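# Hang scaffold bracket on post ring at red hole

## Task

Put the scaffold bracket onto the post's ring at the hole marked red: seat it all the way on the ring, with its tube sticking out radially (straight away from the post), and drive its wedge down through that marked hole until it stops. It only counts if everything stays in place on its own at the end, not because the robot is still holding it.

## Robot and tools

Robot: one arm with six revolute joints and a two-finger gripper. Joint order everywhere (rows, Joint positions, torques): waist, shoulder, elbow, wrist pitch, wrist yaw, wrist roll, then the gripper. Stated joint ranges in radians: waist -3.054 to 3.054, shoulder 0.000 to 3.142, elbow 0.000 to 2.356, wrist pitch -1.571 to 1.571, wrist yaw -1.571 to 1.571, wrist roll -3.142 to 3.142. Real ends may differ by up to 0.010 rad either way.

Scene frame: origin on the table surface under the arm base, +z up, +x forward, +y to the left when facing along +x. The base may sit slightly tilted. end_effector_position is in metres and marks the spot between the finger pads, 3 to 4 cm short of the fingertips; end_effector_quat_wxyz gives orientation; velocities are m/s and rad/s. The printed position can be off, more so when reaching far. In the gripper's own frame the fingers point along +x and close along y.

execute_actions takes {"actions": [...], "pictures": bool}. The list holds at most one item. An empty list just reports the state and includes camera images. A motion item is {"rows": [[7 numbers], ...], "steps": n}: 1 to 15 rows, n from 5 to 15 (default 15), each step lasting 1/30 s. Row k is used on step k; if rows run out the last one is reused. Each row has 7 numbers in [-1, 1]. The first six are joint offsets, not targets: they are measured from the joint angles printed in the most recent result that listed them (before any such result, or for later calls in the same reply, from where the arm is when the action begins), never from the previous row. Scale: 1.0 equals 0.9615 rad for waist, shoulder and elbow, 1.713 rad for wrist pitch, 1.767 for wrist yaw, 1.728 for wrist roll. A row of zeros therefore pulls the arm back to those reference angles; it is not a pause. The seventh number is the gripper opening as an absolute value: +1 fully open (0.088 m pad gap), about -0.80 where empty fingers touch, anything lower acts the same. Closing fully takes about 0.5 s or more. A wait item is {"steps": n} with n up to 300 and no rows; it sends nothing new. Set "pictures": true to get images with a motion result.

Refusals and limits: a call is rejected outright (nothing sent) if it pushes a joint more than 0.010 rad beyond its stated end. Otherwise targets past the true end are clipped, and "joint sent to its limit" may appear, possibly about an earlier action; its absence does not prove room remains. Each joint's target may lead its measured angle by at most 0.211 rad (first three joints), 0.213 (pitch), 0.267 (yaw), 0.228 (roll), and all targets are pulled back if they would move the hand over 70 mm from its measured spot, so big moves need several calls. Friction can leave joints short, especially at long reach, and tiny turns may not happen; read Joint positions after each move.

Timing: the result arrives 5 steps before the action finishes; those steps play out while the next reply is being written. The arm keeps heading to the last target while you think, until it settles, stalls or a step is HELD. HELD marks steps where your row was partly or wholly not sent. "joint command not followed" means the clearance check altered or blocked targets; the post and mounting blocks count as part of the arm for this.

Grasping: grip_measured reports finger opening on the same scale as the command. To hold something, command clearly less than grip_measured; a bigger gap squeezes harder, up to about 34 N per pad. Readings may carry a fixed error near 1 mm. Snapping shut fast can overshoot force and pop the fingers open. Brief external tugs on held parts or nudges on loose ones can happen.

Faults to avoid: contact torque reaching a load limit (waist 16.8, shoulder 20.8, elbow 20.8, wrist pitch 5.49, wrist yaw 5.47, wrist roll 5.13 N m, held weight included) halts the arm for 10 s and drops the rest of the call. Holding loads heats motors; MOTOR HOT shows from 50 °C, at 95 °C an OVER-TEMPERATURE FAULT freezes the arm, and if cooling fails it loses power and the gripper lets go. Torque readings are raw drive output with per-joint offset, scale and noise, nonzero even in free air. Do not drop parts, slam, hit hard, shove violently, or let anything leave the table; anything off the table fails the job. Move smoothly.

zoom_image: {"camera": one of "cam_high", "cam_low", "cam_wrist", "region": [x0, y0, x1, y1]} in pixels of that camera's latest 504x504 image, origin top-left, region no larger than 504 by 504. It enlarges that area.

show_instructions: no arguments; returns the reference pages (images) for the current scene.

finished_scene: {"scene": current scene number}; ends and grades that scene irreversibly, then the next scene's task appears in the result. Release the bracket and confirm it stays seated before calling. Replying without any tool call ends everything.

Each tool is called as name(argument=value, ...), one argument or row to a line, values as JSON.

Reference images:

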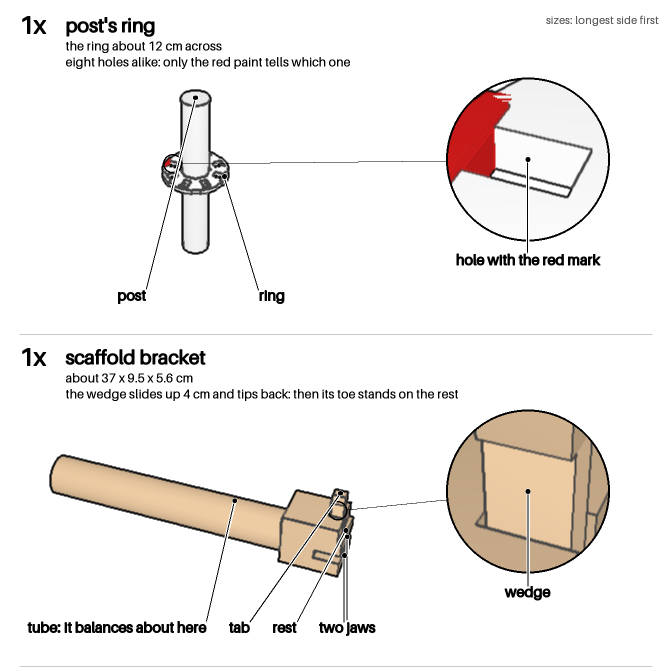

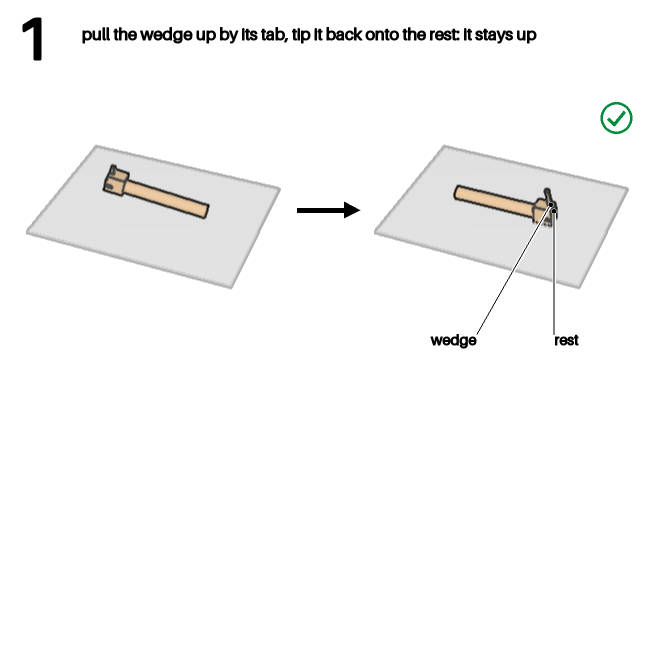

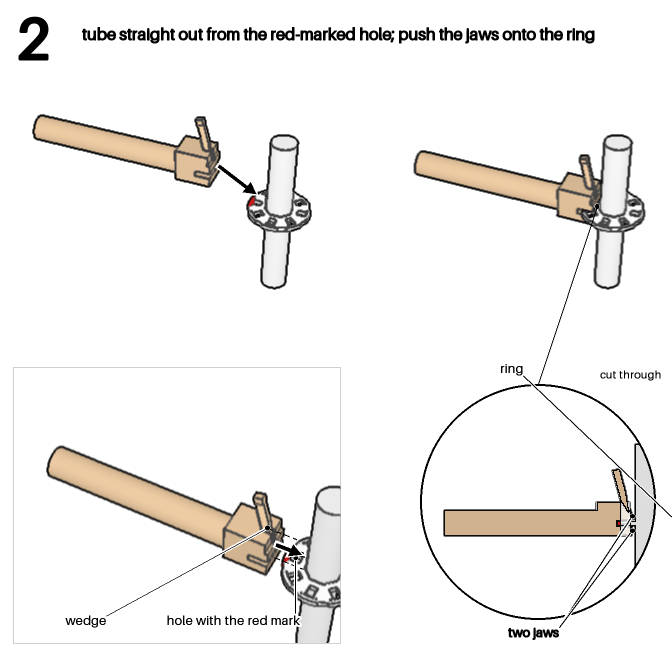

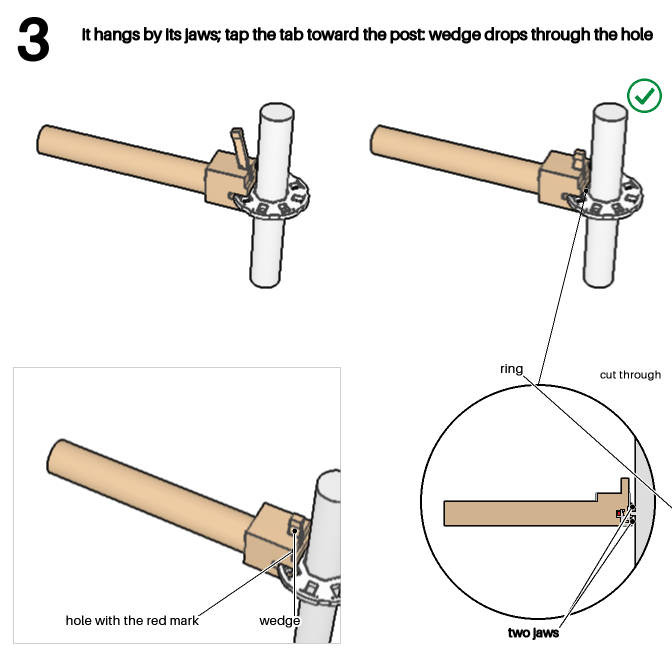

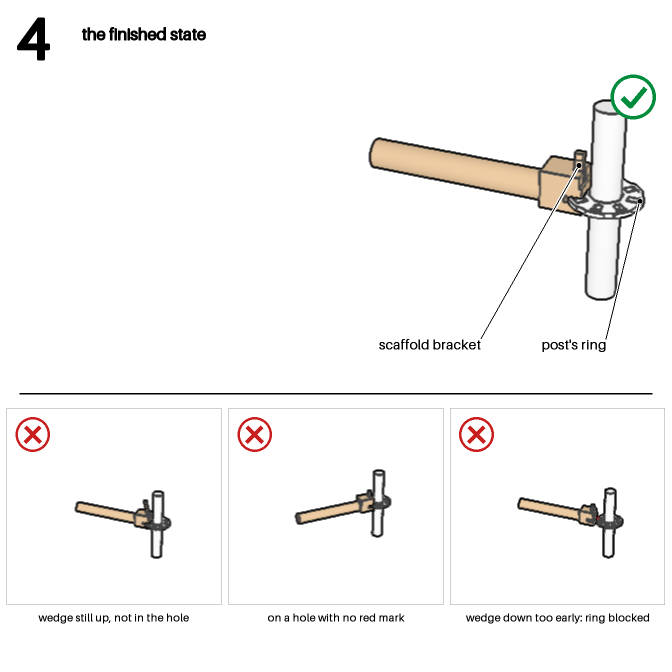

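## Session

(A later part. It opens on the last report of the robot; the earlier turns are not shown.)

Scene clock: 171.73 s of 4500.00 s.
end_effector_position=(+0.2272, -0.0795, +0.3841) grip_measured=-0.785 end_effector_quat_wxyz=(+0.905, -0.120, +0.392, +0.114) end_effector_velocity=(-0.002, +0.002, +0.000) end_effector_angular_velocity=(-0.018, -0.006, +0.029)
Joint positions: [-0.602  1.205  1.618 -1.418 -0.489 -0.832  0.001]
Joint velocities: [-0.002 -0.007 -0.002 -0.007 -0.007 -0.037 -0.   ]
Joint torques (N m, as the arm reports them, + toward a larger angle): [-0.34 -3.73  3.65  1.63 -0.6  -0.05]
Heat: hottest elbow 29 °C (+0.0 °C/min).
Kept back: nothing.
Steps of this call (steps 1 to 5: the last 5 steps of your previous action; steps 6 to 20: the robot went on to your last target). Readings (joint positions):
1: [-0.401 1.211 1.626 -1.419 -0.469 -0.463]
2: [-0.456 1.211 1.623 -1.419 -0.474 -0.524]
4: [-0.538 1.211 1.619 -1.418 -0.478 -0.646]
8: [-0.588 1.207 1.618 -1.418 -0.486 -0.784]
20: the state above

Now to target [-0.6,1.016,1.03,-1.27,-0.5,-0.85].

execute_actions(
  actions=[
    {"rows": [[0, -0.197, -0.61, 0.086, 0, 0, -1]], "steps": 15},
  ],
)

execute_actions(
  actions=[
    {"steps": 25},
  ],
  pictures=true,
)

Scene clock: 172.17 s of 4500.00 s.
end_effector_position=(+0.1985, -0.0576, +0.2779) grip_measured=-0.785 end_effector_quat_wxyz=(+0.881, -0.067, +0.447, +0.143) end_effector_velocity=(-0.089, +0.063, -0.415) end_effector_angular_velocity=(+0.758, +1.117, -0.008)
Joint positions: [-0.603  1.021  1.123 -1.278 -0.491 -0.833  0.001]
Joint velocities: [-0.002  0.095 -1.258  0.007  0.037  0.007 -0.   ]
Joint torques (N m, as the arm reports them, + toward a larger angle): [ 0.06 -3.5   6.3   1.44 -0.46  0.04]
Heat: hottest elbow 29 °C (+0.0 °C/min).
Steps of this call (steps 1 to 3: the robot went on to your last target; steps 4 to 13: the first 10 steps of this action). Readings (joint positions):
4: [-0.602 1.178 1.586 -1.371 -0.492 -0.833]
5: [-0.603 1.141 1.529 -1.336 -0.492 -0.833]
7: [-0.603 1.068 1.421 -1.319 -0.492 -0.833]
11: [-0.603 1.017 1.220 -1.281 -0.492 -0.833]
13: the state above

Scene clock: 173.00 s of 4500.00 s.
end_effector_position=(+0.1920, -0.0528, +0.2530) grip_measured=-0.785 end_effector_quat_wxyz=(+0.867, -0.044, +0.471, +0.154) end_effector_velocity=(-0.002, -0.001, +0.000) end_effector_angular_velocity=(-0.008, +0.004, +0.001)
Joint positions: [-0.603  1.02   1.042 -1.273 -0.489 -0.833  0.001]
Joint velocities: [-0.002 -0.002  0.002 -0.007  0.007 -0.007  0.   ]
Joint torques (N m, as the arm reports them, + toward a larger angle): [ 0.08 -2.96  4.08  1.29 -0.48  0.01]
Heat: hottest elbow 29 °C (+0.0 °C/min).
Kept back: nothing.
Steps of this call (steps 1 to 5: the last 5 steps of your previous action; steps 6 to 25: the robot went on to your last target). Readings (joint positions):
1: [-0.603 1.024 1.089 -1.278 -0.490 -0.833]
2: [-0.603 1.026 1.067 -1.278 -0.489 -0.833]
4: [-0.603 1.025 1.050 -1.277 -0.489 -0.833]
8: [-0.603 1.020 1.046 -1.273 -0.489 -0.833]
25: the state above

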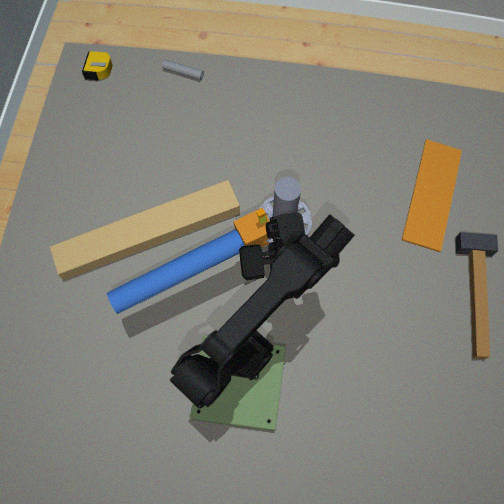

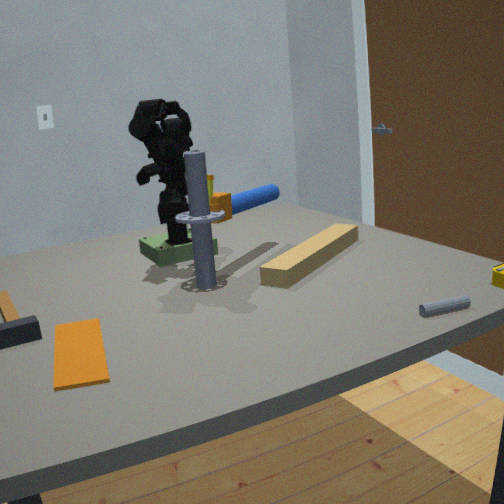

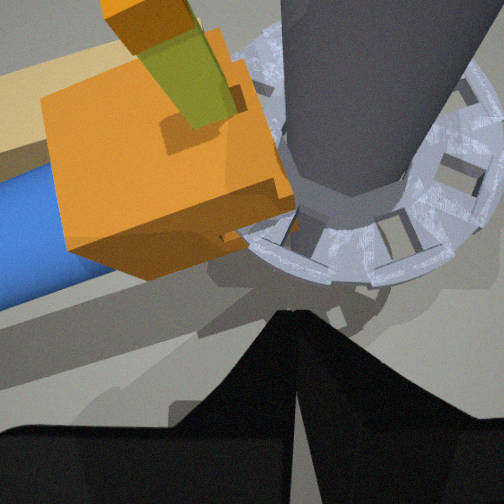

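execute_actions(
  actions=[
    {"rows": [[0, 0.22, 0.62, -0.13, 0.1, -0.3, -1]], "steps": 15},
  ],
)

execute_actions(
  actions=[
    {"steps": 18},
  ],
)

execute_actions(
  actions=[
    {"rows": [[1.0, 0.0, 0.0, 0, 0.45, -0.4, -1]], "steps": 15},
  ],
)

execute_actions(
  actions=[
    {"steps": 22},
  ],
)

Scene clock: 175.20 s of 4500.00 s.
end_effector_position=(+0.2101, -0.0948, +0.3411) grip_measured=-0.785 end_effector_quat_wxyz=(+0.811, -0.303, +0.458, +0.200) end_effector_velocity=(+0.054, -0.048, +0.378) end_effector_angular_velocity=(-0.982, -1.042, +0.374)
Joint positions: [-0.602  1.226  1.54  -1.479 -0.324 -1.307  0.001]
Joint velocities: [-0.002 -0.007  1.267 -0.007  0.022 -0.462 -0.   ]
Joint torques (N m, as the arm reports them, + toward a larger angle): [-0.12 -2.96  3.52  0.58 -0.14 -0.08]
Heat: hottest elbow 29 °C (+0.0 °C/min).
Steps of this call (steps 1 to 15: the robot went on to your last target; steps 16 to 56: nothing new was sent; steps 57 to 66: the first 10 steps of this action). Readings (joint positions):
57: [-0.602 1.050 1.071 -1.324 -0.455 -0.883]
58: [-0.601 1.094 1.125 -1.386 -0.412 -0.945]
60: [-0.602 1.174 1.231 -1.422 -0.364 -1.067]
64: [-0.602 1.224 1.440 -1.474 -0.329 -1.267]
66: the state above

Scene clock: 175.80 s of 4500.00 s.
end_effector_position=(+0.2109, -0.0970, +0.3664) grip_measured=-0.785 end_effector_quat_wxyz=(+0.810, -0.345, +0.436, +0.187) end_effector_velocity=(-0.003, +0.003, -0.001) end_effector_angular_velocity=(+0.011, +0.010, +0.007)
Joint positions: [-0.602  1.226  1.63  -1.492 -0.317 -1.349  0.001]
Joint velocities: [-0.002 -0.002  0.002 -0.022 -0.007 -0.007 -0.   ]
Joint torques (N m, as the arm reports them, + toward a larger angle): [-0.13 -2.58  5.03  1.1  -0.19 -0.07]
Heat: hottest elbow 29 °C (+0.0 °C/min).
Kept back: nothing.
Steps of this call (steps 1 to 5: the last 5 steps of your previous action; steps 6 to 18: the robot went on to your last target). Readings (joint positions):
1: [-0.602 1.223 1.574 -1.481 -0.323 -1.319]
2: [-0.602 1.221 1.598 -1.484 -0.322 -1.327]
4: [-0.602 1.219 1.620 -1.489 -0.320 -1.338]
8: [-0.602 1.225 1.626 -1.492 -0.317 -1.346]
18: the state above

Scene clock: 176.13 s of 4500.00 s.
end_effector_position=(+0.2206, -0.0725, +0.3687) grip_measured=-0.785 end_effector_quat_wxyz=(-0.421, +0.728, -0.442, -0.312) end_effector_velocity=(+0.071, +0.202, +0.057) end_effector_angular_velocity=(-1.596, +0.543, +2.050)
Joint positions: [-0.063  1.227  1.631 -1.492  0.359 -1.929  0.001]
Joint velocities: [ 1.663 -0.002 -0.007 -0.007  1.238 -1.179 -0.   ]
Joint torques (N m, as the arm reports them, + toward a larger angle): [ 0.53 -3.19  4.33  1.35  0.19 -0.09]
Heat: hottest elbow 29 °C (+0.0 °C/min).
Steps of this call (steps 1 to 10: the first 10 steps of this action). Readings (joint positions):
1: [-0.574 1.226 1.631 -1.492 -0.255 -1.397]
2: [-0.517 1.226 1.631 -1.492 -0.179 -1.461]
4: [-0.401 1.227 1.631 -1.492 -0.040 -1.583]
8: [-0.174 1.227 1.631 -1.492 0.244 -1.828]
10: the state above

Scene clock: 176.87 s of 4500.00 s.
end_effector_position=(+0.2322, +0.0089, +0.3755) grip_measured=-0.785 end_effector_quat_wxyz=(-0.277, +0.836, -0.296, -0.370) end_effector_velocity=(+0.000, +0.002, -0.001) end_effector_angular_velocity=(+0.003, +0.002, +0.012)
Joint positions: [ 0.356  1.227  1.631 -1.492  0.475 -2.038  0.001]
Joint velocities: [ 0.002 -0.002 -0.007  0.007 -0.007 -0.007 -0.   ]
Joint torques (N m, as the arm reports them, + toward a larger angle): [ 0.27 -3.22  4.25  1.31  0.36 -0.07]
Heat: hottest elbow 29 °C (+0.0 °C/min).
Kept back: nothing.
Steps of this call (steps 1 to 5: the last 5 steps of your previous action; steps 6 to 22: the robot went on to your last target). Readings (joint positions):
1: [-0.007 1.227 1.631 -1.492 0.392 -1.960]
2: [0.049 1.227 1.631 -1.492 0.416 -1.982]
4: [0.161 1.227 1.631 -1.492 0.444 -2.009]
8: [0.315 1.227 1.631 -1.492 0.463 -2.031]
22: the state above

Go to start pose [.392,1.318,1.506,-1.50,.49,-2.108].

execute_actions(
  actions=[
    {"rows": [[0.037, 0.095, -0.13, -0.005, 0.01, -0.04, -1]], "steps": 15},
  ],
)

execute_actions(
  actions=[
    {"steps": 12},
  ],
  pictures=true,
)

zoom_image(
  camera="cam_low",
  region=[160, 130, 290, 230],
)

Scene clock: 177.33 s of 4500.00 s.
end_effector_position=(+0.2426, +0.0188, +0.3206) grip_measured=-0.785 end_effector_quat_wxyz=(-0.176, +0.815, -0.313, -0.454) end_effector_velocity=(-0.009, -0.006, +0.011) end_effector_angular_velocity=(-0.019, -0.034, +0.028)
Joint positions: [ 0.389  1.323  1.51  -1.498  0.488 -2.102  0.001]
Joint velocities: [ 0.002 -0.051 -0.002 -0.007  0.022 -0.037 -0.   ]
Joint torques (N m, as the arm reports them, + toward a larger angle): [ 0.2  -4.69  4.34  0.77  0.39 -0.1 ]
Heat: hottest elbow 29 °C (+0.0 °C/min).
Steps of this call (steps 1 to 4: the robot went on to your last target; steps 5 to 14: the first 10 steps of this action). Readings (joint positions):
5: [0.361 1.235 1.618 -1.490 0.481 -2.052]
6: [0.369 1.241 1.599 -1.493 0.485 -2.068]
8: [0.380 1.273 1.557 -1.498 0.486 -2.086]
12: [0.388 1.323 1.512 -1.498 0.486 -2.100]
14: the state above

Scene clock: 177.73 s of 4500.00 s.
end_effector_position=(+0.2420, +0.0185, +0.3214) grip_measured=-0.785 end_effector_quat_wxyz=(-0.176, +0.816, -0.312, -0.453) end_effector_velocity=(-0.003, +0.002, -0.002) end_effector_angular_velocity=(+0.014, +0.017, +0.010)
Joint positions: [ 0.389  1.32   1.51  -1.498  0.489 -2.105  0.001]
Joint velocities: [-0.002 -0.002 -0.002 -0.007 -0.022 -0.007 -0.001]
Joint torques (N m, as the arm reports them, + toward a larger angle): [ 0.29 -4.35  4.2   0.76  0.4  -0.11]
Heat: hottest elbow 29 °C (+0.0 °C/min).
Kept back: nothing.
Steps of this call (steps 1 to 5: the last 5 steps of your previous action; steps 6 to 12: the robot went on to your last target). Readings (joint positions):
1: [0.389 1.321 1.510 -1.498 0.489 -2.103]
2: [0.389 1.320 1.510 -1.498 0.489 -2.103]
4: [0.389 1.320 1.510 -1.498 0.489 -2.104]
8: [0.389 1.320 1.510 -1.498 0.489 -2.105]
12: the state above

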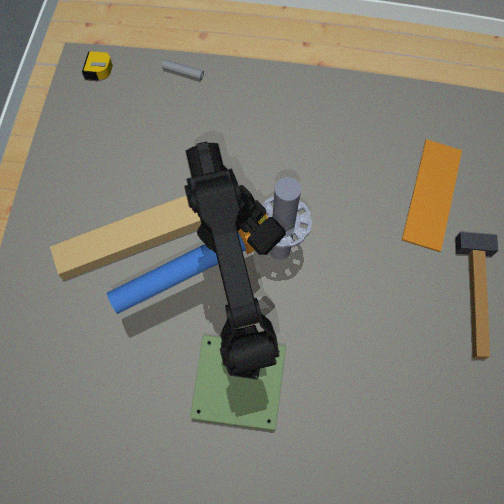

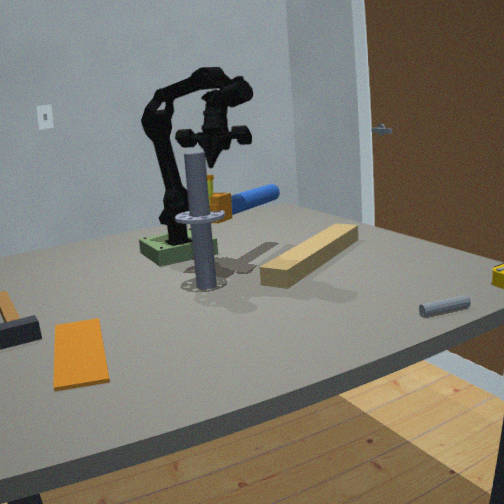

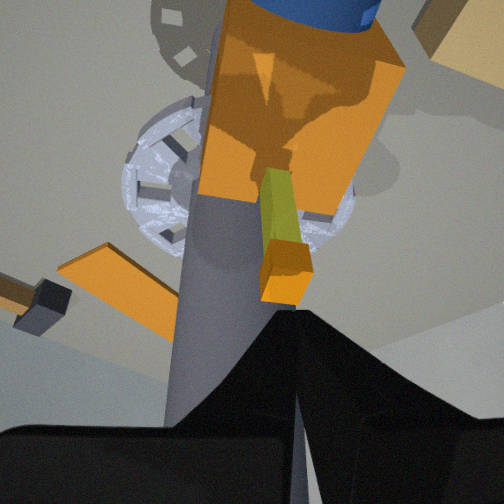

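Region (160, 130, 290, 230) of cam_low's 504x504 image, scaled by 3.877, with more detail than that image has; it fills the top 388 rows of this view, and the rest is white.

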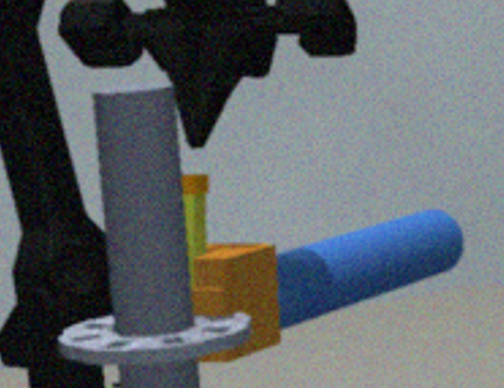

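execute_actions(
  actions=[
    {"rows": [[-0.012, 0.016, -0.008, 0, 0, -0.007, -1],[-0.024, 0.032, -0.016, 0, 0, -0.013, -1],[-0.036, 0.048, -0.024, 0, 0, -0.02, -1],[-0.048, 0.064, -0.032, 0, 0, -0.027, -1],[-0.06, 0.08, -0.04, 0, 0, -0.033, -1],[-0.072, 0.096, -0.048, 0, 0, -0.04, -1],[-0.084, 0.112, -0.056, 0, 0, -0.047, -1],[-0.096, 0.128, -0.064, 0, 0, -0.053, -1],[-0.108, 0.144, -0.072, 0, 0, -0.06, -1],[-0.12, 0.16, -0.08, 0, 0, -0.067, -1]], "steps": 15},
  ],
)

execute_actions(
  actions=[
    {"steps": 10},
  ],
  pictures=true,
)

zoom_image(
  camera="cam_low",
  region=[160, 130, 290, 230],
)

Scene clock: 178.37 s of 4500.00 s.
end_effector_position=(+0.2538, +0.0021, +0.3022) grip_measured=-0.785 end_effector_quat_wxyz=(-0.131, +0.797, -0.339, -0.483) end_effector_velocity=(+0.027, -0.061, -0.028) end_effector_angular_velocity=(-0.156, +0.255, +0.022)
Joint positions: [ 0.319  1.392  1.492 -1.492  0.508 -2.186  0.001]
Joint velocities: [-0.256  0.154  0.017  0.007  0.022 -0.33  -0.   ]
Joint torques (N m, as the arm reports them, + toward a larger angle): [-2.14  2.41 -0.25  0.28 -0.61 -0.14]
Heat: hottest elbow 29 °C (+0.0 °C/min).
Steps of this call (steps 1 to 9: the robot went on to your last target; steps 10 to 19: the first 10 steps of this action). Readings (joint positions):
10: [0.389 1.320 1.510 -1.498 0.489 -2.107]
11: [0.386 1.323 1.510 -1.498 0.489 -2.111]
13: [0.372 1.335 1.507 -1.498 0.489 -2.126]
17: [0.335 1.384 1.491 -1.492 0.509 -2.165]
19: the state above

Scene clock: 178.70 s of 4500.00 s.
end_effector_position=(+0.2577, -0.0009, +0.3015) grip_measured=-0.785 end_effector_quat_wxyz=(-0.123, +0.796, -0.338, -0.486) end_effector_velocity=(-0.001, -0.000, -0.002) end_effector_angular_velocity=(-0.003, +0.023, +0.018)
Joint positions: [ 0.303  1.405  1.499 -1.485  0.509 -2.215  0.001]
Joint velocities: [-0.002  0.002 -0.002 -0.007 -0.007 -0.022 -0.   ]
Joint torques (N m, as the arm reports them, + toward a larger angle): [-2.99  3.29 -1.28 -0.1  -0.58 -0.14]
Heat: hottest elbow 29 °C (+0.0 °C/min).
Kept back: nothing.
Steps of this call (steps 1 to 5: the last 5 steps of your previous action; steps 6 to 10: the robot went on to your last target). Readings (joint positions):
1: [0.312 1.396 1.494 -1.491 0.509 -2.195]
2: [0.308 1.398 1.496 -1.489 0.509 -2.201]
4: [0.304 1.403 1.498 -1.485 0.509 -2.207]
8: [0.303 1.405 1.499 -1.485 0.509 -2.213]
10: the state above

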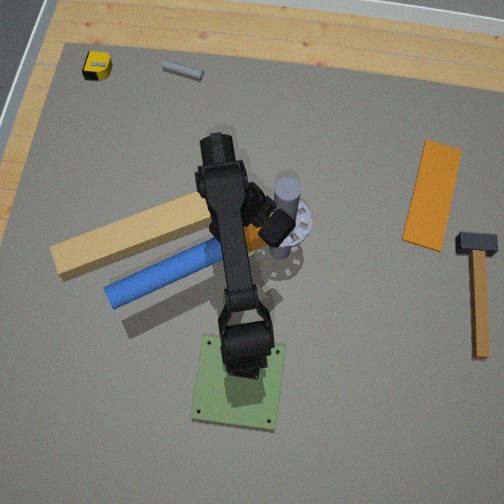

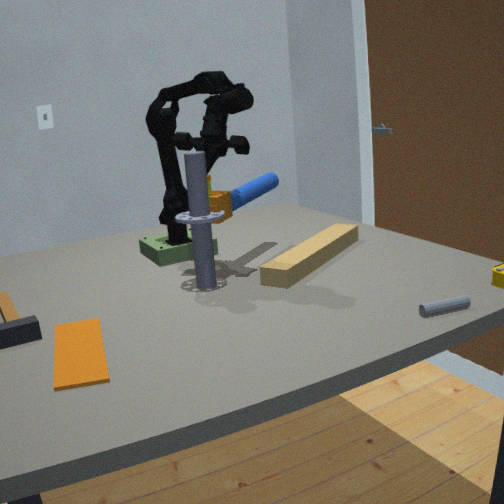

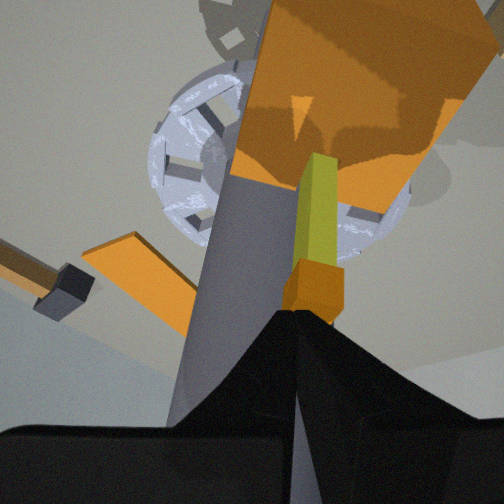

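Region (160, 130, 290, 230) of cam_low's 504x504 image, scaled by 3.877, with more detail than that image has; it fills the top 388 rows of this view, and the rest is white.

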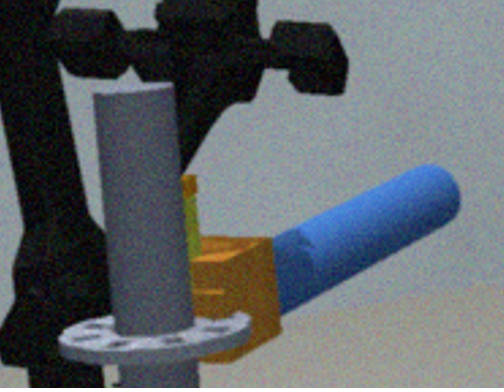

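execute_actions(
  actions=[
    {"rows": [[0.1, -0.12, 0.12, 0, 0, 0.05, -1]], "steps": 12},
  ],
)

execute_actions(
  actions=[
    {"rows": [[0.0, -0.05, 0.2, 0, -0.3, 0.0, -1]], "steps": 15},
  ],
)

execute_actions(
  actions=[
    {"rows": [[-1.0, 0.1, 0.0, 0.05, -0.3, 0.0, -1]], "steps": 15},
  ],
)

execute_actions(
  actions=[
    {"steps": 25},
  ],
)

Scene clock: 182.47 s of 4500.00 s.
end_effector_position=(+0.2473, +0.0183, +0.3513) grip_measured=-0.785 end_effector_quat_wxyz=(-0.190, +0.840, -0.291, -0.417) end_effector_velocity=(-0.058, -0.007, +0.163) end_effector_angular_velocity=(+0.238, -0.633, +0.001)
Joint positions: [ 0.389  1.305  1.597 -1.488  0.504 -2.14   0.001]
Joint velocities: [ 0.081 -0.374  0.271 -0.007  0.037  0.081 -0.   ]
Joint torques (N m, as the arm reports them, + toward a larger angle): [ 0.17 -2.39  3.96  1.24  0.34  0.08]
Heat: hottest elbow 28 °C (-1.0 °C/min).
Steps of this call (steps 1 to 30: the robot went on to your last target; steps 31 to 90: nothing new was sent; then 0.53 s passed at rest; steps 91 to 97: the first 7 steps of this action). Readings (joint positions):
91: [0.310 1.388 1.517 -1.491 0.511 -2.201]
92: [0.330 1.380 1.527 -1.495 0.504 -2.181]
94: [0.368 1.353 1.557 -1.489 0.502 -2.156]
97: the state above

Scene clock: 182.97 s of 4500.00 s.
end_effector_position=(+0.2180, +0.0842, +0.4129) grip_measured=-0.785 end_effector_quat_wxyz=(-0.354, +0.816, -0.064, -0.453) end_effector_velocity=(-0.021, +0.052, -0.003) end_effector_angular_velocity=(+0.264, +0.118, +0.235)
Joint positions: [ 0.394  1.229  1.8   -1.485  0.014 -2.132  0.001]
Joint velocities: [-0.002  0.002 -0.002 -0.007 -0.374 -0.007  0.   ]
Joint torques (N m, as the arm reports them, + toward a larger angle): [ 0.03 -1.52  4.04  1.38 -0.25  0.  ]
Heat: hottest elbow 28 °C (-1.0 °C/min).
Steps of this call (steps 1 to 5: the last 5 steps of your previous action; steps 6 to 15: the first 10 steps of this action, its rows measured from where the robot was after step 5). Readings (joint positions):
5: [0.395 1.288 1.611 -1.488 0.506 -2.132]
6: [0.392 1.286 1.634 -1.497 0.456 -2.132]
7: [0.392 1.289 1.669 -1.492 0.378 -2.132]
9: [0.392 1.274 1.737 -1.480 0.236 -2.132]
13: [0.394 1.231 1.795 -1.485 0.046 -2.132]
15: the state above

Scene clock: 183.47 s of 4500.00 s.
end_effector_position=(+0.2727, +0.0281, +0.4128) grip_measured=-0.785 end_effector_quat_wxyz=(-0.556, +0.698, -0.068, -0.447) end_effector_velocity=(+0.044, -0.424, +0.020) end_effector_angular_velocity=(+0.309, -0.043, -1.498)
Joint positions: [-0.141  1.339  1.8   -1.404 -0.507 -2.133  0.001]
Joint velocities: [-1.707 -0.002 -0.002  0.007 -0.359  0.007  0.   ]
Joint torques (N m, as the arm reports them, + toward a larger angle): [-0.21 -4.79  4.3   1.57 -0.57  0.04]
Heat: hottest elbow 28 °C (-1.0 °C/min).
Steps of this call (steps 1 to 5: the last 5 steps of your previous action; steps 6 to 15: the first 10 steps of this action, its rows measured from where the robot was after step 5). Readings (joint positions):
5: [0.394 1.237 1.800 -1.485 -0.014 -2.132]
6: [0.364 1.248 1.800 -1.481 -0.078 -2.132]
7: [0.307 1.258 1.802 -1.456 -0.154 -2.133]
9: [0.194 1.291 1.804 -1.421 -0.295 -2.133]
13: [-0.027 1.337 1.800 -1.407 -0.475 -2.133]
15: the state above

Scene clock: 184.30 s of 4500.00 s.
end_effector_position=(+0.2617, -0.0841, +0.4150) grip_measured=-0.785 end_effector_quat_wxyz=(+0.644, -0.665, +0.196, +0.323) end_effector_velocity=(-0.001, +0.001, +0.001) end_effector_angular_velocity=(+0.001, -0.002, +0.007)
Joint positions: [-0.564  1.337  1.8   -1.401 -0.541 -2.133  0.001]
Joint velocities: [-0.002 -0.002  0.002 -0.007 -0.007 -0.007 -0.   ]
Joint torques (N m, as the arm reports them, + toward a larger angle): [-0.28 -4.45  4.32  1.55 -0.58  0.07]
Heat: hottest elbow 28 °C (-1.0 °C/min).
Kept back: nothing.
Steps of this call (steps 1 to 5: the last 5 steps of your previous action; steps 6 to 25: the robot went on to your last target). Readings (joint positions):
1: [-0.197 1.338 1.800 -1.403 -0.517 -2.133]
2: [-0.254 1.337 1.800 -1.403 -0.524 -2.133]
4: [-0.366 1.337 1.800 -1.402 -0.532 -2.133]
8: [-0.525 1.337 1.800 -1.401 -0.535 -2.133]
25: the state above

Target [-0.79,1.46,1.32,-1.217,-0.5,-2.21].

execute_actions(
  actions=[
    {"rows": [[-0.235, 0.0, 0.0, 0.0, 0.02, -0.045, -1],[-0.235, 0.0, 0.0, 0.0, 0.02, -0.045, -1],[-0.235, 0.0, 0.0, 0.0, 0.02, -0.045, -1],[-0.235, 0.0, 0.0, 0.0, 0.02, -0.045, -1],[-0.235, 0.0, 0.0, 0.0, 0.02, -0.045, -1],[-0.235, 0.128, -0.5, 0.107, 0.02, -0.045, -1]], "steps": 15},
  ],
)

execute_actions(
  actions=[
    {"steps": 25},
  ],
  pictures=true,
)

Scene clock: 184.87 s of 4500.00 s.
end_effector_position=(+0.2584, -0.1628, +0.3632) grip_measured=-0.785 end_effector_quat_wxyz=(+0.658, -0.637, +0.280, +0.287) end_effector_velocity=(+0.092, -0.119, -0.541) end_effector_angular_velocity=(+0.972, +1.000, -0.029)
Joint positions: [-0.776  1.391  1.644 -1.273 -0.511 -2.203  0.001]
Joint velocities: [-0.081  0.593 -1.302  0.476  0.007 -0.051 -0.   ]
Joint torques (N m, as the arm reports them, + toward a larger angle): [-0.29 -4.2   3.22  1.17 -0.32 -0.06]
Heat: hottest elbow 28 °C (-1.0 °C/min).
Steps of this call (steps 1 to 7: the robot went on to your last target; steps 8 to 17: the first 10 steps of this action). Readings (joint positions):
8: [-0.587 1.337 1.800 -1.401 -0.547 -2.149]
9: [-0.640 1.337 1.800 -1.400 -0.537 -2.166]
11: [-0.729 1.337 1.800 -1.400 -0.514 -2.187]
15: [-0.770 1.356 1.723 -1.311 -0.511 -2.200]
17: the state above

Scene clock: 185.70 s of 4500.00 s.
end_effector_position=(+0.2480, -0.1560, +0.2472) grip_measured=-0.785 end_effector_quat_wxyz=(+0.691, -0.517, +0.322, +0.390) end_effector_velocity=(+0.000, +0.003, +0.001) end_effector_angular_velocity=(+0.009, -0.015, +0.021)
Joint positions: [-0.787  1.465  1.329 -1.22  -0.506 -2.209  0.001]
Joint velocities: [-0.002 -0.002 -0.002 -0.007 -0.022 -0.022 -0.   ]
Joint torques (N m, as the arm reports them, + toward a larger angle): [-0.29 -6.49  4.06  1.01 -0.5  -0.04]
Heat: hottest elbow 28 °C (-1.0 °C/min).
Kept back: nothing.
Steps of this call (steps 1 to 5: the last 5 steps of your previous action; steps 6 to 25: the robot went on to your last target). Readings (joint positions):
1: [-0.778 1.410 1.598 -1.258 -0.511 -2.204]
2: [-0.781 1.427 1.548 -1.247 -0.510 -2.205]
4: [-0.785 1.449 1.443 -1.235 -0.508 -2.207]
8: [-0.787 1.468 1.339 -1.228 -0.506 -2.208]
25: the state above

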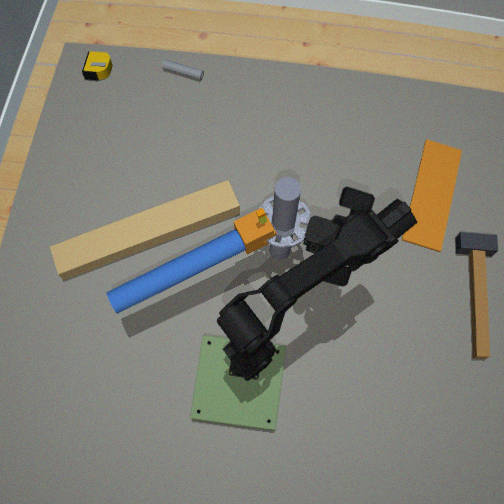

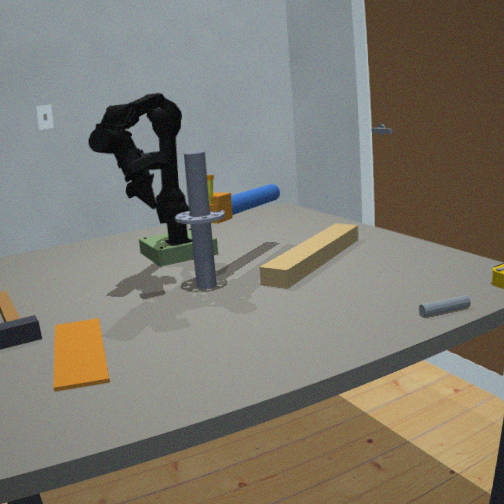

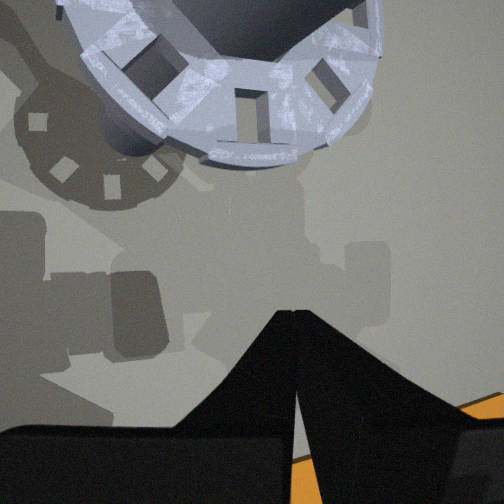

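execute_actions(
  actions=[
    {"rows": [[0, 0, 0.03, 0, -0.25, 0, -1]], "steps": 15},
  ],
)

execute_actions(
  actions=[
    {"steps": 12},
  ],
  pictures=true,
)

Scene clock: 186.30 s of 4500.00 s.
end_effector_position=(+0.2772, -0.1199, +0.2934) grip_measured=-0.785 end_effector_quat_wxyz=(+0.775, -0.490, +0.135, +0.377) end_effector_velocity=(+0.009, +0.019, +0.026) end_effector_angular_velocity=(+0.163, -0.151, +0.048)
Joint positions: [-0.788  1.466  1.35  -1.219 -0.921 -2.209  0.001]
Joint velocities: [-0.002 -0.002 -0.002 -0.007 -0.227  0.007 -0.   ]
Joint torques (N m, as the arm reports them, + toward a larger angle): [ 0.19 -5.8   5.5   0.73 -0.87  0.06]
Heat: hottest elbow 28 °C (-1.0 °C/min).
Steps of this call (steps 1 to 8: the robot went on to your last target; steps 9 to 18: the first 10 steps of this action). Readings (joint positions):
9: [-0.790 1.465 1.329 -1.220 -0.554 -2.209]
10: [-0.791 1.465 1.331 -1.220 -0.631 -2.209]
12: [-0.790 1.466 1.338 -1.220 -0.771 -2.209]
16: [-0.788 1.466 1.350 -1.219 -0.900 -2.209]
18: the state above

Scene clock: 186.70 s of 4500.00 s.
end_effector_position=(+0.2782, -0.1181, +0.2962) grip_measured=-0.785 end_effector_quat_wxyz=(+0.778, -0.487, +0.124, +0.376) end_effector_velocity=(-0.002, -0.000, +0.001) end_effector_angular_velocity=(+0.015, +0.003, -0.010)
Joint positions: [-0.788  1.466  1.351 -1.219 -0.943 -2.209  0.001]
Joint velocities: [-0.007 -0.002 -0.002 -0.007 -0.007  0.007 -0.   ]
Joint torques (N m, as the arm reports them, + toward a larger angle): [ 0.14 -5.79  5.52  0.74 -0.88  0.05]
Heat: hottest elbow 28 °C (-1.0 °C/min).
Kept back: nothing.
Steps of this call (steps 1 to 5: the last 5 steps of your previous action; steps 6 to 12: the robot went on to your last target). Readings (joint positions):
1: [-0.788 1.466 1.350 -1.219 -0.927 -2.209]
2: [-0.788 1.466 1.350 -1.219 -0.932 -2.209]
4: [-0.788 1.466 1.350 -1.219 -0.938 -2.209]
8: [-0.788 1.466 1.350 -1.219 -0.942 -2.209]
12: the state above

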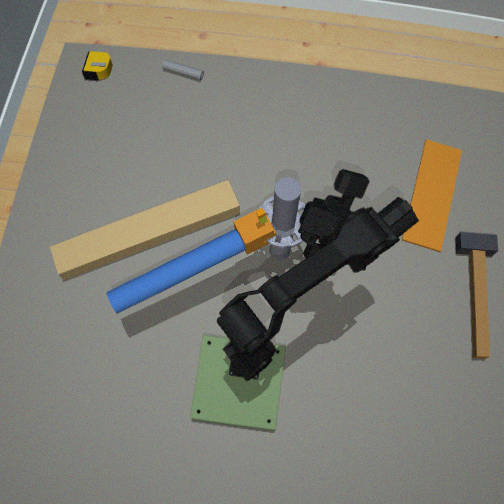

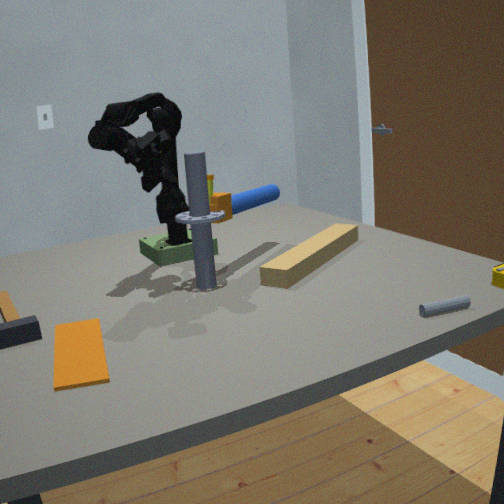

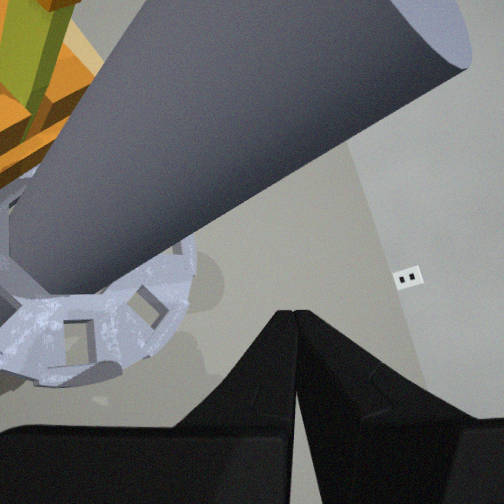

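zoom_image(
  camera="cam_wrist",
  region=[0, 0, 200, 260],
)

Region (0, 0, 200, 260) of cam_wrist's 504x504 image, scaled by 1.938, with more detail than that image has; it fills the left 388 columns of this view, and the rest is white.

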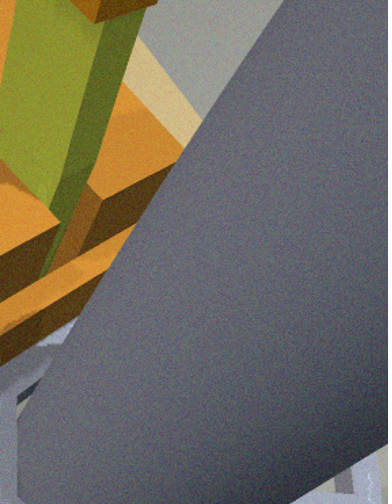

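execute_actions(
  actions=[
    {"rows": [[-0.1, -0.1, 0.4, -0.1, 0.3, 0.3, -1]], "steps": 15},
  ],
)

execute_actions(
  actions=[
    {"rows": [[0.5, -0.03, 0.0, -0.1, 0.3, 1.0, 1]], "steps": 15},
  ],
)

execute_actions(
  actions=[
    {"rows": [[1.0, 0.0, 0.0, -0.08, 0.05, 1.0, 1]], "steps": 15},
  ],
)

execute_actions(
  actions=[
    {"steps": 25},
  ],
)

Scene clock: 188.20 s of 4500.00 s.
end_effector_position=(+0.2211, -0.1777, +0.3823) grip_measured=-0.785 end_effector_quat_wxyz=(+0.787, -0.454, +0.385, +0.163) end_effector_velocity=(-0.051, -0.019, +0.056) end_effector_angular_velocity=(-0.042, +0.089, -0.552)
Joint positions: [-0.881  1.355  1.721 -1.38  -0.456 -1.737  0.001]
Joint velocities: [-0.002 -0.076  0.222 -0.11   0.374  0.462 -0.   ]
Joint torques (N m, as the arm reports them, + toward a larger angle): [-0.3  -2.03  3.75  1.13 -0.15  0.08]
Heat: hottest elbow 29 °C (+0.0 °C/min).
Steps of this call (steps 1 to 30: the robot went on to your last target; steps 31 to 35: nothing new was sent; steps 36 to 45: the first 10 steps of this action). Readings (joint positions):
36: [-0.793 1.459 1.377 -1.257 -0.894 -2.163]
37: [-0.812 1.455 1.417 -1.299 -0.817 -2.102]
39: [-0.853 1.427 1.518 -1.335 -0.678 -1.983]
43: [-0.880 1.369 1.694 -1.368 -0.489 -1.779]
45: the state above

Scene clock: 188.70 s of 4500.00 s.
end_effector_position=(+0.2176, -0.1204, +0.3581) grip_measured=+0.175 end_effector_quat_wxyz=(+0.748, -0.331, +0.566, +0.098) end_effector_velocity=(+0.000, +0.042, +0.001) end_effector_angular_velocity=(+0.310, -0.201, -1.434)
Joint positions: [-0.436  1.342  1.727 -1.548  0.066 -1.1    0.048]
Joint velocities: [ 0.393 -0.022 -0.002 -0.081  0.403  1.824  0.175]
Joint torques (N m, as the arm reports them, + toward a larger angle): [-0.3  -4.65  4.38  1.03  0.16  0.08]
Heat: hottest elbow 29 °C (+0.0 °C/min).
Steps of this call (steps 1 to 5: the last 5 steps of your previous action; steps 6 to 15: the first 10 steps of this action, its rows measured from where the robot was after step 5). Readings (joint positions):
5: [-0.881 1.364 1.727 -1.386 -0.423 -1.702]
6: [-0.857 1.364 1.729 -1.407 -0.360 -1.649]
7: [-0.804 1.363 1.731 -1.458 -0.284 -1.587]
9: [-0.685 1.355 1.727 -1.513 -0.146 -1.465]
13: [-0.480 1.344 1.727 -1.543 0.033 -1.222]
15: the state above

action 0: row 1 of 1 would take arm/djoint_3 (the wrist pitch) more than 0.010 radians past the lower end of its range (-1.571 radians), so nothing of the call was run and nothing moved. Give that column a number nearer 0 in that row, or first move the joint away from that end.

Scene clock: 189.53 s of 4500.00 s.
end_effector_position=(+0.2176, -0.1175, +0.3582) grip_measured=+1.000 end_effector_quat_wxyz=(+0.808, +0.097, +0.538, -0.219) end_effector_velocity=(-0.002, +0.001, -0.001) end_effector_angular_velocity=(+0.035, -0.016, -0.073)
Joint positions: [-0.403  1.341  1.727 -1.554  0.103  0.017  0.088]
Joint velocities: [-0.002 -0.002 -0.002 -0.007 -0.007  0.081  0.   ]
Joint torques (N m, as the arm reports them, + toward a larger angle): [ 0.31 -4.85  4.4   1.06  0.13  0.07]
Heat: hottest elbow 29 °C (+0.0 °C/min).
Kept back: nothing.
Steps of this call (steps 1 to 5: the last 5 steps of your previous action; steps 6 to 25: the robot went on to your last target). Readings (joint positions):
1: [-0.426 1.341 1.727 -1.550 0.077 -1.039]
2: [-0.419 1.341 1.727 -1.551 0.085 -0.978]
4: [-0.412 1.341 1.727 -1.553 0.094 -0.856]
8: [-0.406 1.341 1.727 -1.554 0.101 -0.612]
25: the state above

execute_actions(
  actions=[
    {"rows": [[0.96, 0.0, 0.0, 0.0, -0.053, 0.84, 1]], "steps": 15},
  ],
)

execute_actions(
  actions=[
    {"steps": 15},
  ],
)

execute_actions(
  actions=[
    {"rows": [[0.0, 0.015, -0.62, 0.13, 0, 0, 1]], "steps": 15},
  ],
)

execute_actions(
  actions=[
    {"steps": 30},
  ],
  pictures=true,
)

Scene clock: 200.00 s of 4500.00 s.
end_effector_position=(+0.2233, -0.0909, +0.3595) grip_measured=+1.000 end_effector_quat_wxyz=(+0.799, +0.156, +0.515, -0.269) end_effector_velocity=(-0.003, -0.002, -0.001) end_effector_angular_velocity=(-0.007, +0.011, -0.003)
Joint positions: [-0.244  1.331  1.724 -1.574  0.185  0.326  0.088]
Joint velocities: [-0.007 -0.002 -0.002 -0.007  0.007 -0.007  0.   ]
Joint torques (N m, as the arm reports them, + toward a larger angle): [ 0.34 -3.48  4.64  1.31 -0.02  0.04]
Heat: hottest elbow 29 °C (+0.0 °C/min).
TORQUE FAULT: the external load on joint 5 (wrist yaw) reached its load limit, and the arm stopped for 10 seconds. The arm's remaining commands of this call were not run. The arm holds where it stopped, with its grip as last carried out, and accepts commands again: back off and push less far. The arm stops again, at the same cost, whenever a joint's load reaches its limit.
Kept back: nothing.
The stop began at step 14 of this call (marked STOPPED below). From that step on the arm followed nothing that you had sent. 10 steps, steps kept back included, did not run and will not run. Nothing is kept back now, and the robot has no last target.
Steps of this call (steps 1 to 8: the robot went on to your last target; steps 9 to 13: the first 5 steps of this action; steps 14 to 314: the stop). Readings (joint positions):
9: [-0.382 1.341 1.727 -1.555 0.101 0.076]
10: [-0.328 1.341 1.727 -1.555 0.075 0.139]
12: [-0.261 1.337 1.729 -1.572 0.160 0.268]
14: [-0.238 1.331 1.724 -1.578 0.184 0.343] STOPPED
16: [-0.250 1.331 1.723 -1.577 0.170 0.331]
314: the state above

Scene clock: 200.03 s of 4500.00 s.
end_effector_position=(+0.2233, -0.0909, +0.3595) grip_measured=+1.000 end_effector_quat_wxyz=(+0.799, +0.156, +0.515, -0.269) end_effector_velocity=(-0.000, +0.005, -0.002) end_effector_angular_velocity=(+0.032, +0.000, +0.019)
Joint positions: [-0.244  1.331  1.724 -1.574  0.185  0.326  0.088]
Joint velocities: [-0.002 -0.002 -0.002 -0.007 -0.037 -0.007  0.   ]
Joint torques (N m, as the arm reports them, + toward a larger angle): [ 0.36 -3.49  4.67  1.33 -0.01  0.06]
Heat: hottest elbow 29 °C (+0.0 °C/min).
Kept back: nothing.
A stop began in an earlier call of the same reply, so what this call sent did not run. Send another action.
Steps of this call (step 1: nothing new was sent). Readings (joint positions):
1: the state above

Scene clock: 200.07 s of 4500.00 s.
end_effector_position=(+0.2233, -0.0909, +0.3595) grip_measured=+1.000 end_effector_quat_wxyz=(+0.799, +0.156, +0.515, -0.269) end_effector_velocity=(-0.002, +0.001, -0.001) end_effector_angular_velocity=(+0.011, +0.003, -0.006)
Joint positions: [-0.244  1.331  1.724 -1.574  0.185  0.326  0.088]
Joint velocities: [-0.002 -0.002 -0.002 -0.007 -0.007  0.007  0.   ]
Joint torques (N m, as the arm reports them, + toward a larger angle): [ 0.38 -3.55  4.63  1.33 -0.04  0.05]
Heat: hottest elbow 29 °C (+0.0 °C/min).
Kept back: nothing.
A stop began in an earlier call of the same reply, so what this call sent did not run. Send another action.
Steps of this call (step 1: nothing new was sent). Readings (joint positions):
1: the state above

Scene clock: 200.10 s of 4500.00 s.
end_effector_position=(+0.2233, -0.0909, +0.3595) grip_measured=+1.000 end_effector_quat_wxyz=(+0.799, +0.156, +0.515, -0.269) end_effector_velocity=(-0.002, +0.002, +0.000) end_effector_angular_velocity=(-0.005, +0.010, +0.039)
Joint positions: [-0.244  1.331  1.724 -1.574  0.185  0.326  0.088]
Joint velocities: [ 0.002 -0.007 -0.002 -0.007 -0.007 -0.037  0.   ]
Joint torques (N m, as the arm reports them, + toward a larger angle): [ 0.34 -3.52  4.65  1.32 -0.03  0.05]
Heat: hottest elbow 29 °C (+0.0 °C/min).
Kept back: nothing.
A stop began in an earlier call of the same reply, so what this call sent did not run. Send another action.
Steps of this call (step 1: nothing new was sent). Readings (joint positions):
1: the state above

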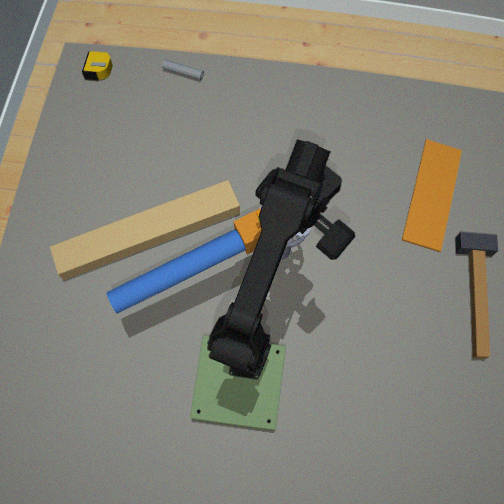

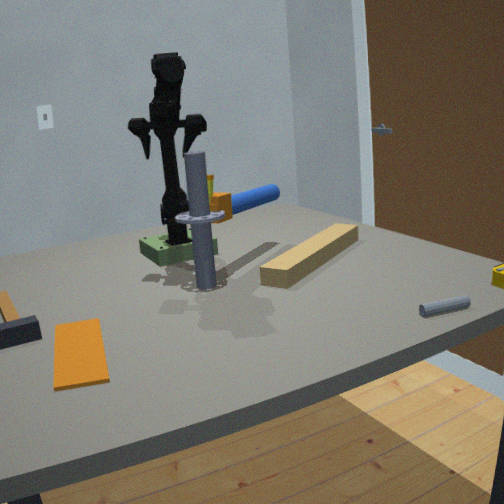

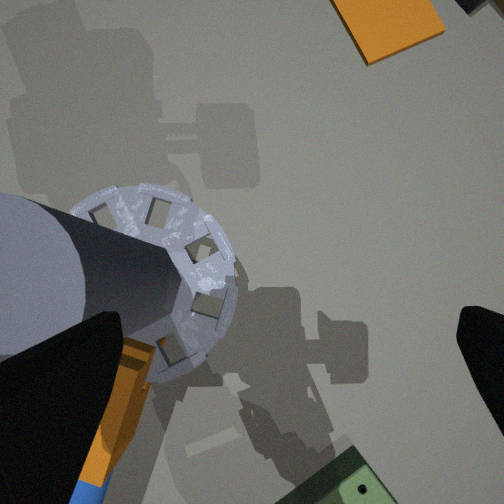

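execute_actions(
  actions=[
    {"rows": [[-0.17, 0.0, 0.0, 0.02, -0.1, 0.0, 1],[-0.17, 0.0, 0.0, 0.02, -0.1, 0.0, 1],[-0.17, 0.0, 0.0, 0.02, -0.1, 0.0, 1],[-0.17, 0.0, 0.0, 0.02, -0.1, 0.0, 1],[-0.17, 0.0, 0.0, 0.02, -0.1, 0.0, 1],[-0.17, -0.03, 0.2, 0.02, -0.1, -0.5, -1]], "steps": 15},
  ],
)

execute_actions(
  actions=[
    {"steps": 15},
  ],
)

execute_actions(
  actions=[
    {"rows": [[1.0, 0.0, 0.0, 0.0, 0.0, -0.6, -1]], "steps": 15},
  ],
)

execute_actions(
  actions=[
    {"steps": 20},
  ],
)

Scene clock: 202.20 s of 4500.00 s.
end_effector_position=(+0.2249, -0.1064, +0.4082) grip_measured=+0.441 end_effector_quat_wxyz=(+0.863, +0.110, +0.453, -0.196) end_effector_velocity=(-0.092, +0.039, +0.248) end_effector_angular_velocity=(-1.239, -0.393, +1.507)
Joint positions: [-0.4    1.317  1.873 -1.534  0.019  0.031  0.061]
Joint velocities: [-0.046 -0.349  0.584 -0.051 -0.081 -1.839 -0.176]
Joint torques (N m, as the arm reports them, + toward a larger angle): [-0.27 -2.66  3.51  1.09 -0.24 -0.07]
Heat: hottest elbow 29 °C (+0.0 °C/min).
Steps of this call (steps 1 to 53: nothing new was sent; steps 54 to 63: the first 10 steps of this action). Readings (joint positions):
54: [-0.265 1.331 1.724 -1.574 0.153 0.324]
55: [-0.306 1.331 1.724 -1.564 0.107 0.324]
57: [-0.363 1.331 1.724 -1.549 0.064 0.325]
61: [-0.396 1.335 1.819 -1.536 0.025 0.153]
63: the state above

Scene clock: 202.70 s of 4500.00 s.
end_effector_position=(+0.2194, -0.1043, +0.4235) grip_measured=-0.785 end_effector_quat_wxyz=(+0.871, -0.137, +0.466, -0.072) end_effector_velocity=(-0.001, +0.001, -0.004) end_effector_angular_velocity=(-0.045, +0.050, +0.089)
Joint positions: [-0.405  1.299  1.912 -1.538  0.012 -0.526  0.001]
Joint velocities: [-0.002  0.007  0.002 -0.022 -0.007 -0.11  -0.   ]
Joint torques (N m, as the arm reports them, + toward a larger angle): [-0.36 -2.87  4.24  1.48 -0.26 -0.06]
Heat: hottest elbow 29 °C (+0.0 °C/min).
Kept back: nothing.
Steps of this call (steps 1 to 5: the last 5 steps of your previous action; steps 6 to 15: the robot went on to your last target). Readings (joint positions):
1: [-0.401 1.306 1.890 -1.536 0.017 -0.030]
2: [-0.402 1.298 1.900 -1.537 0.016 -0.091]
4: [-0.403 1.291 1.911 -1.537 0.014 -0.213]
8: [-0.404 1.297 1.912 -1.538 0.013 -0.432]
15: the state above

Scene clock: 203.03 s of 4500.00 s.
end_effector_position=(+0.2403, +0.0246, +0.4244) grip_measured=-0.785 end_effector_quat_wxyz=(+0.744, -0.502, +0.347, +0.274) end_effector_velocity=(-0.047, +0.418, +0.000) end_effector_angular_velocity=(-1.126, -0.109, +3.159)
Joint positions: [ 0.133  1.299  1.912 -1.538  0.014 -1.127  0.001]
Joint velocities: [ 1.692 -0.002 -0.002 -0.007 -0.022 -1.839  0.   ]
Joint torques (N m, as the arm reports them, + toward a larger angle): [ 0.32 -3.19  3.93  1.63 -0.22 -0.07]
Heat: hottest elbow 29 °C (+0.0 °C/min).
Steps of this call (steps 1 to 10: the first 10 steps of this action). Readings (joint positions):
1: [-0.380 1.299 1.912 -1.538 0.023 -0.574]
2: [-0.324 1.299 1.912 -1.538 0.020 -0.638]
4: [-0.207 1.299 1.912 -1.538 0.014 -0.761]
8: [0.020 1.299 1.912 -1.538 0.014 -1.005]
10: the state above

Scene clock: 203.70 s of 4500.00 s.
end_effector_position=(+0.2079, +0.1226, +0.4245) grip_measured=-0.785 end_effector_quat_wxyz=(-0.533, +0.695, -0.137, -0.463) end_effector_velocity=(-0.007, +0.000, -0.002) end_effector_angular_velocity=(-0.006, +0.017, +0.033)
Joint positions: [ 0.553  1.299  1.912 -1.538  0.011 -1.559  0.001]
Joint velocities: [ 0.002 -0.007 -0.002 -0.022 -0.022 -0.022 -0.   ]
Joint torques (N m, as the arm reports them, + toward a larger angle): [ 0.35 -3.16  3.89  1.61 -0.05 -0.04]
Heat: hottest elbow 29 °C (+0.0 °C/min).
Kept back: nothing.
Steps of this call (steps 1 to 5: the last 5 steps of your previous action; steps 6 to 20: the robot went on to your last target). Readings (joint positions):
1: [0.189 1.299 1.912 -1.538 0.014 -1.188]
2: [0.246 1.299 1.912 -1.538 0.014 -1.249]
4: [0.359 1.299 1.912 -1.538 0.014 -1.371]
8: [0.512 1.299 1.912 -1.538 0.010 -1.511]
20: the state above


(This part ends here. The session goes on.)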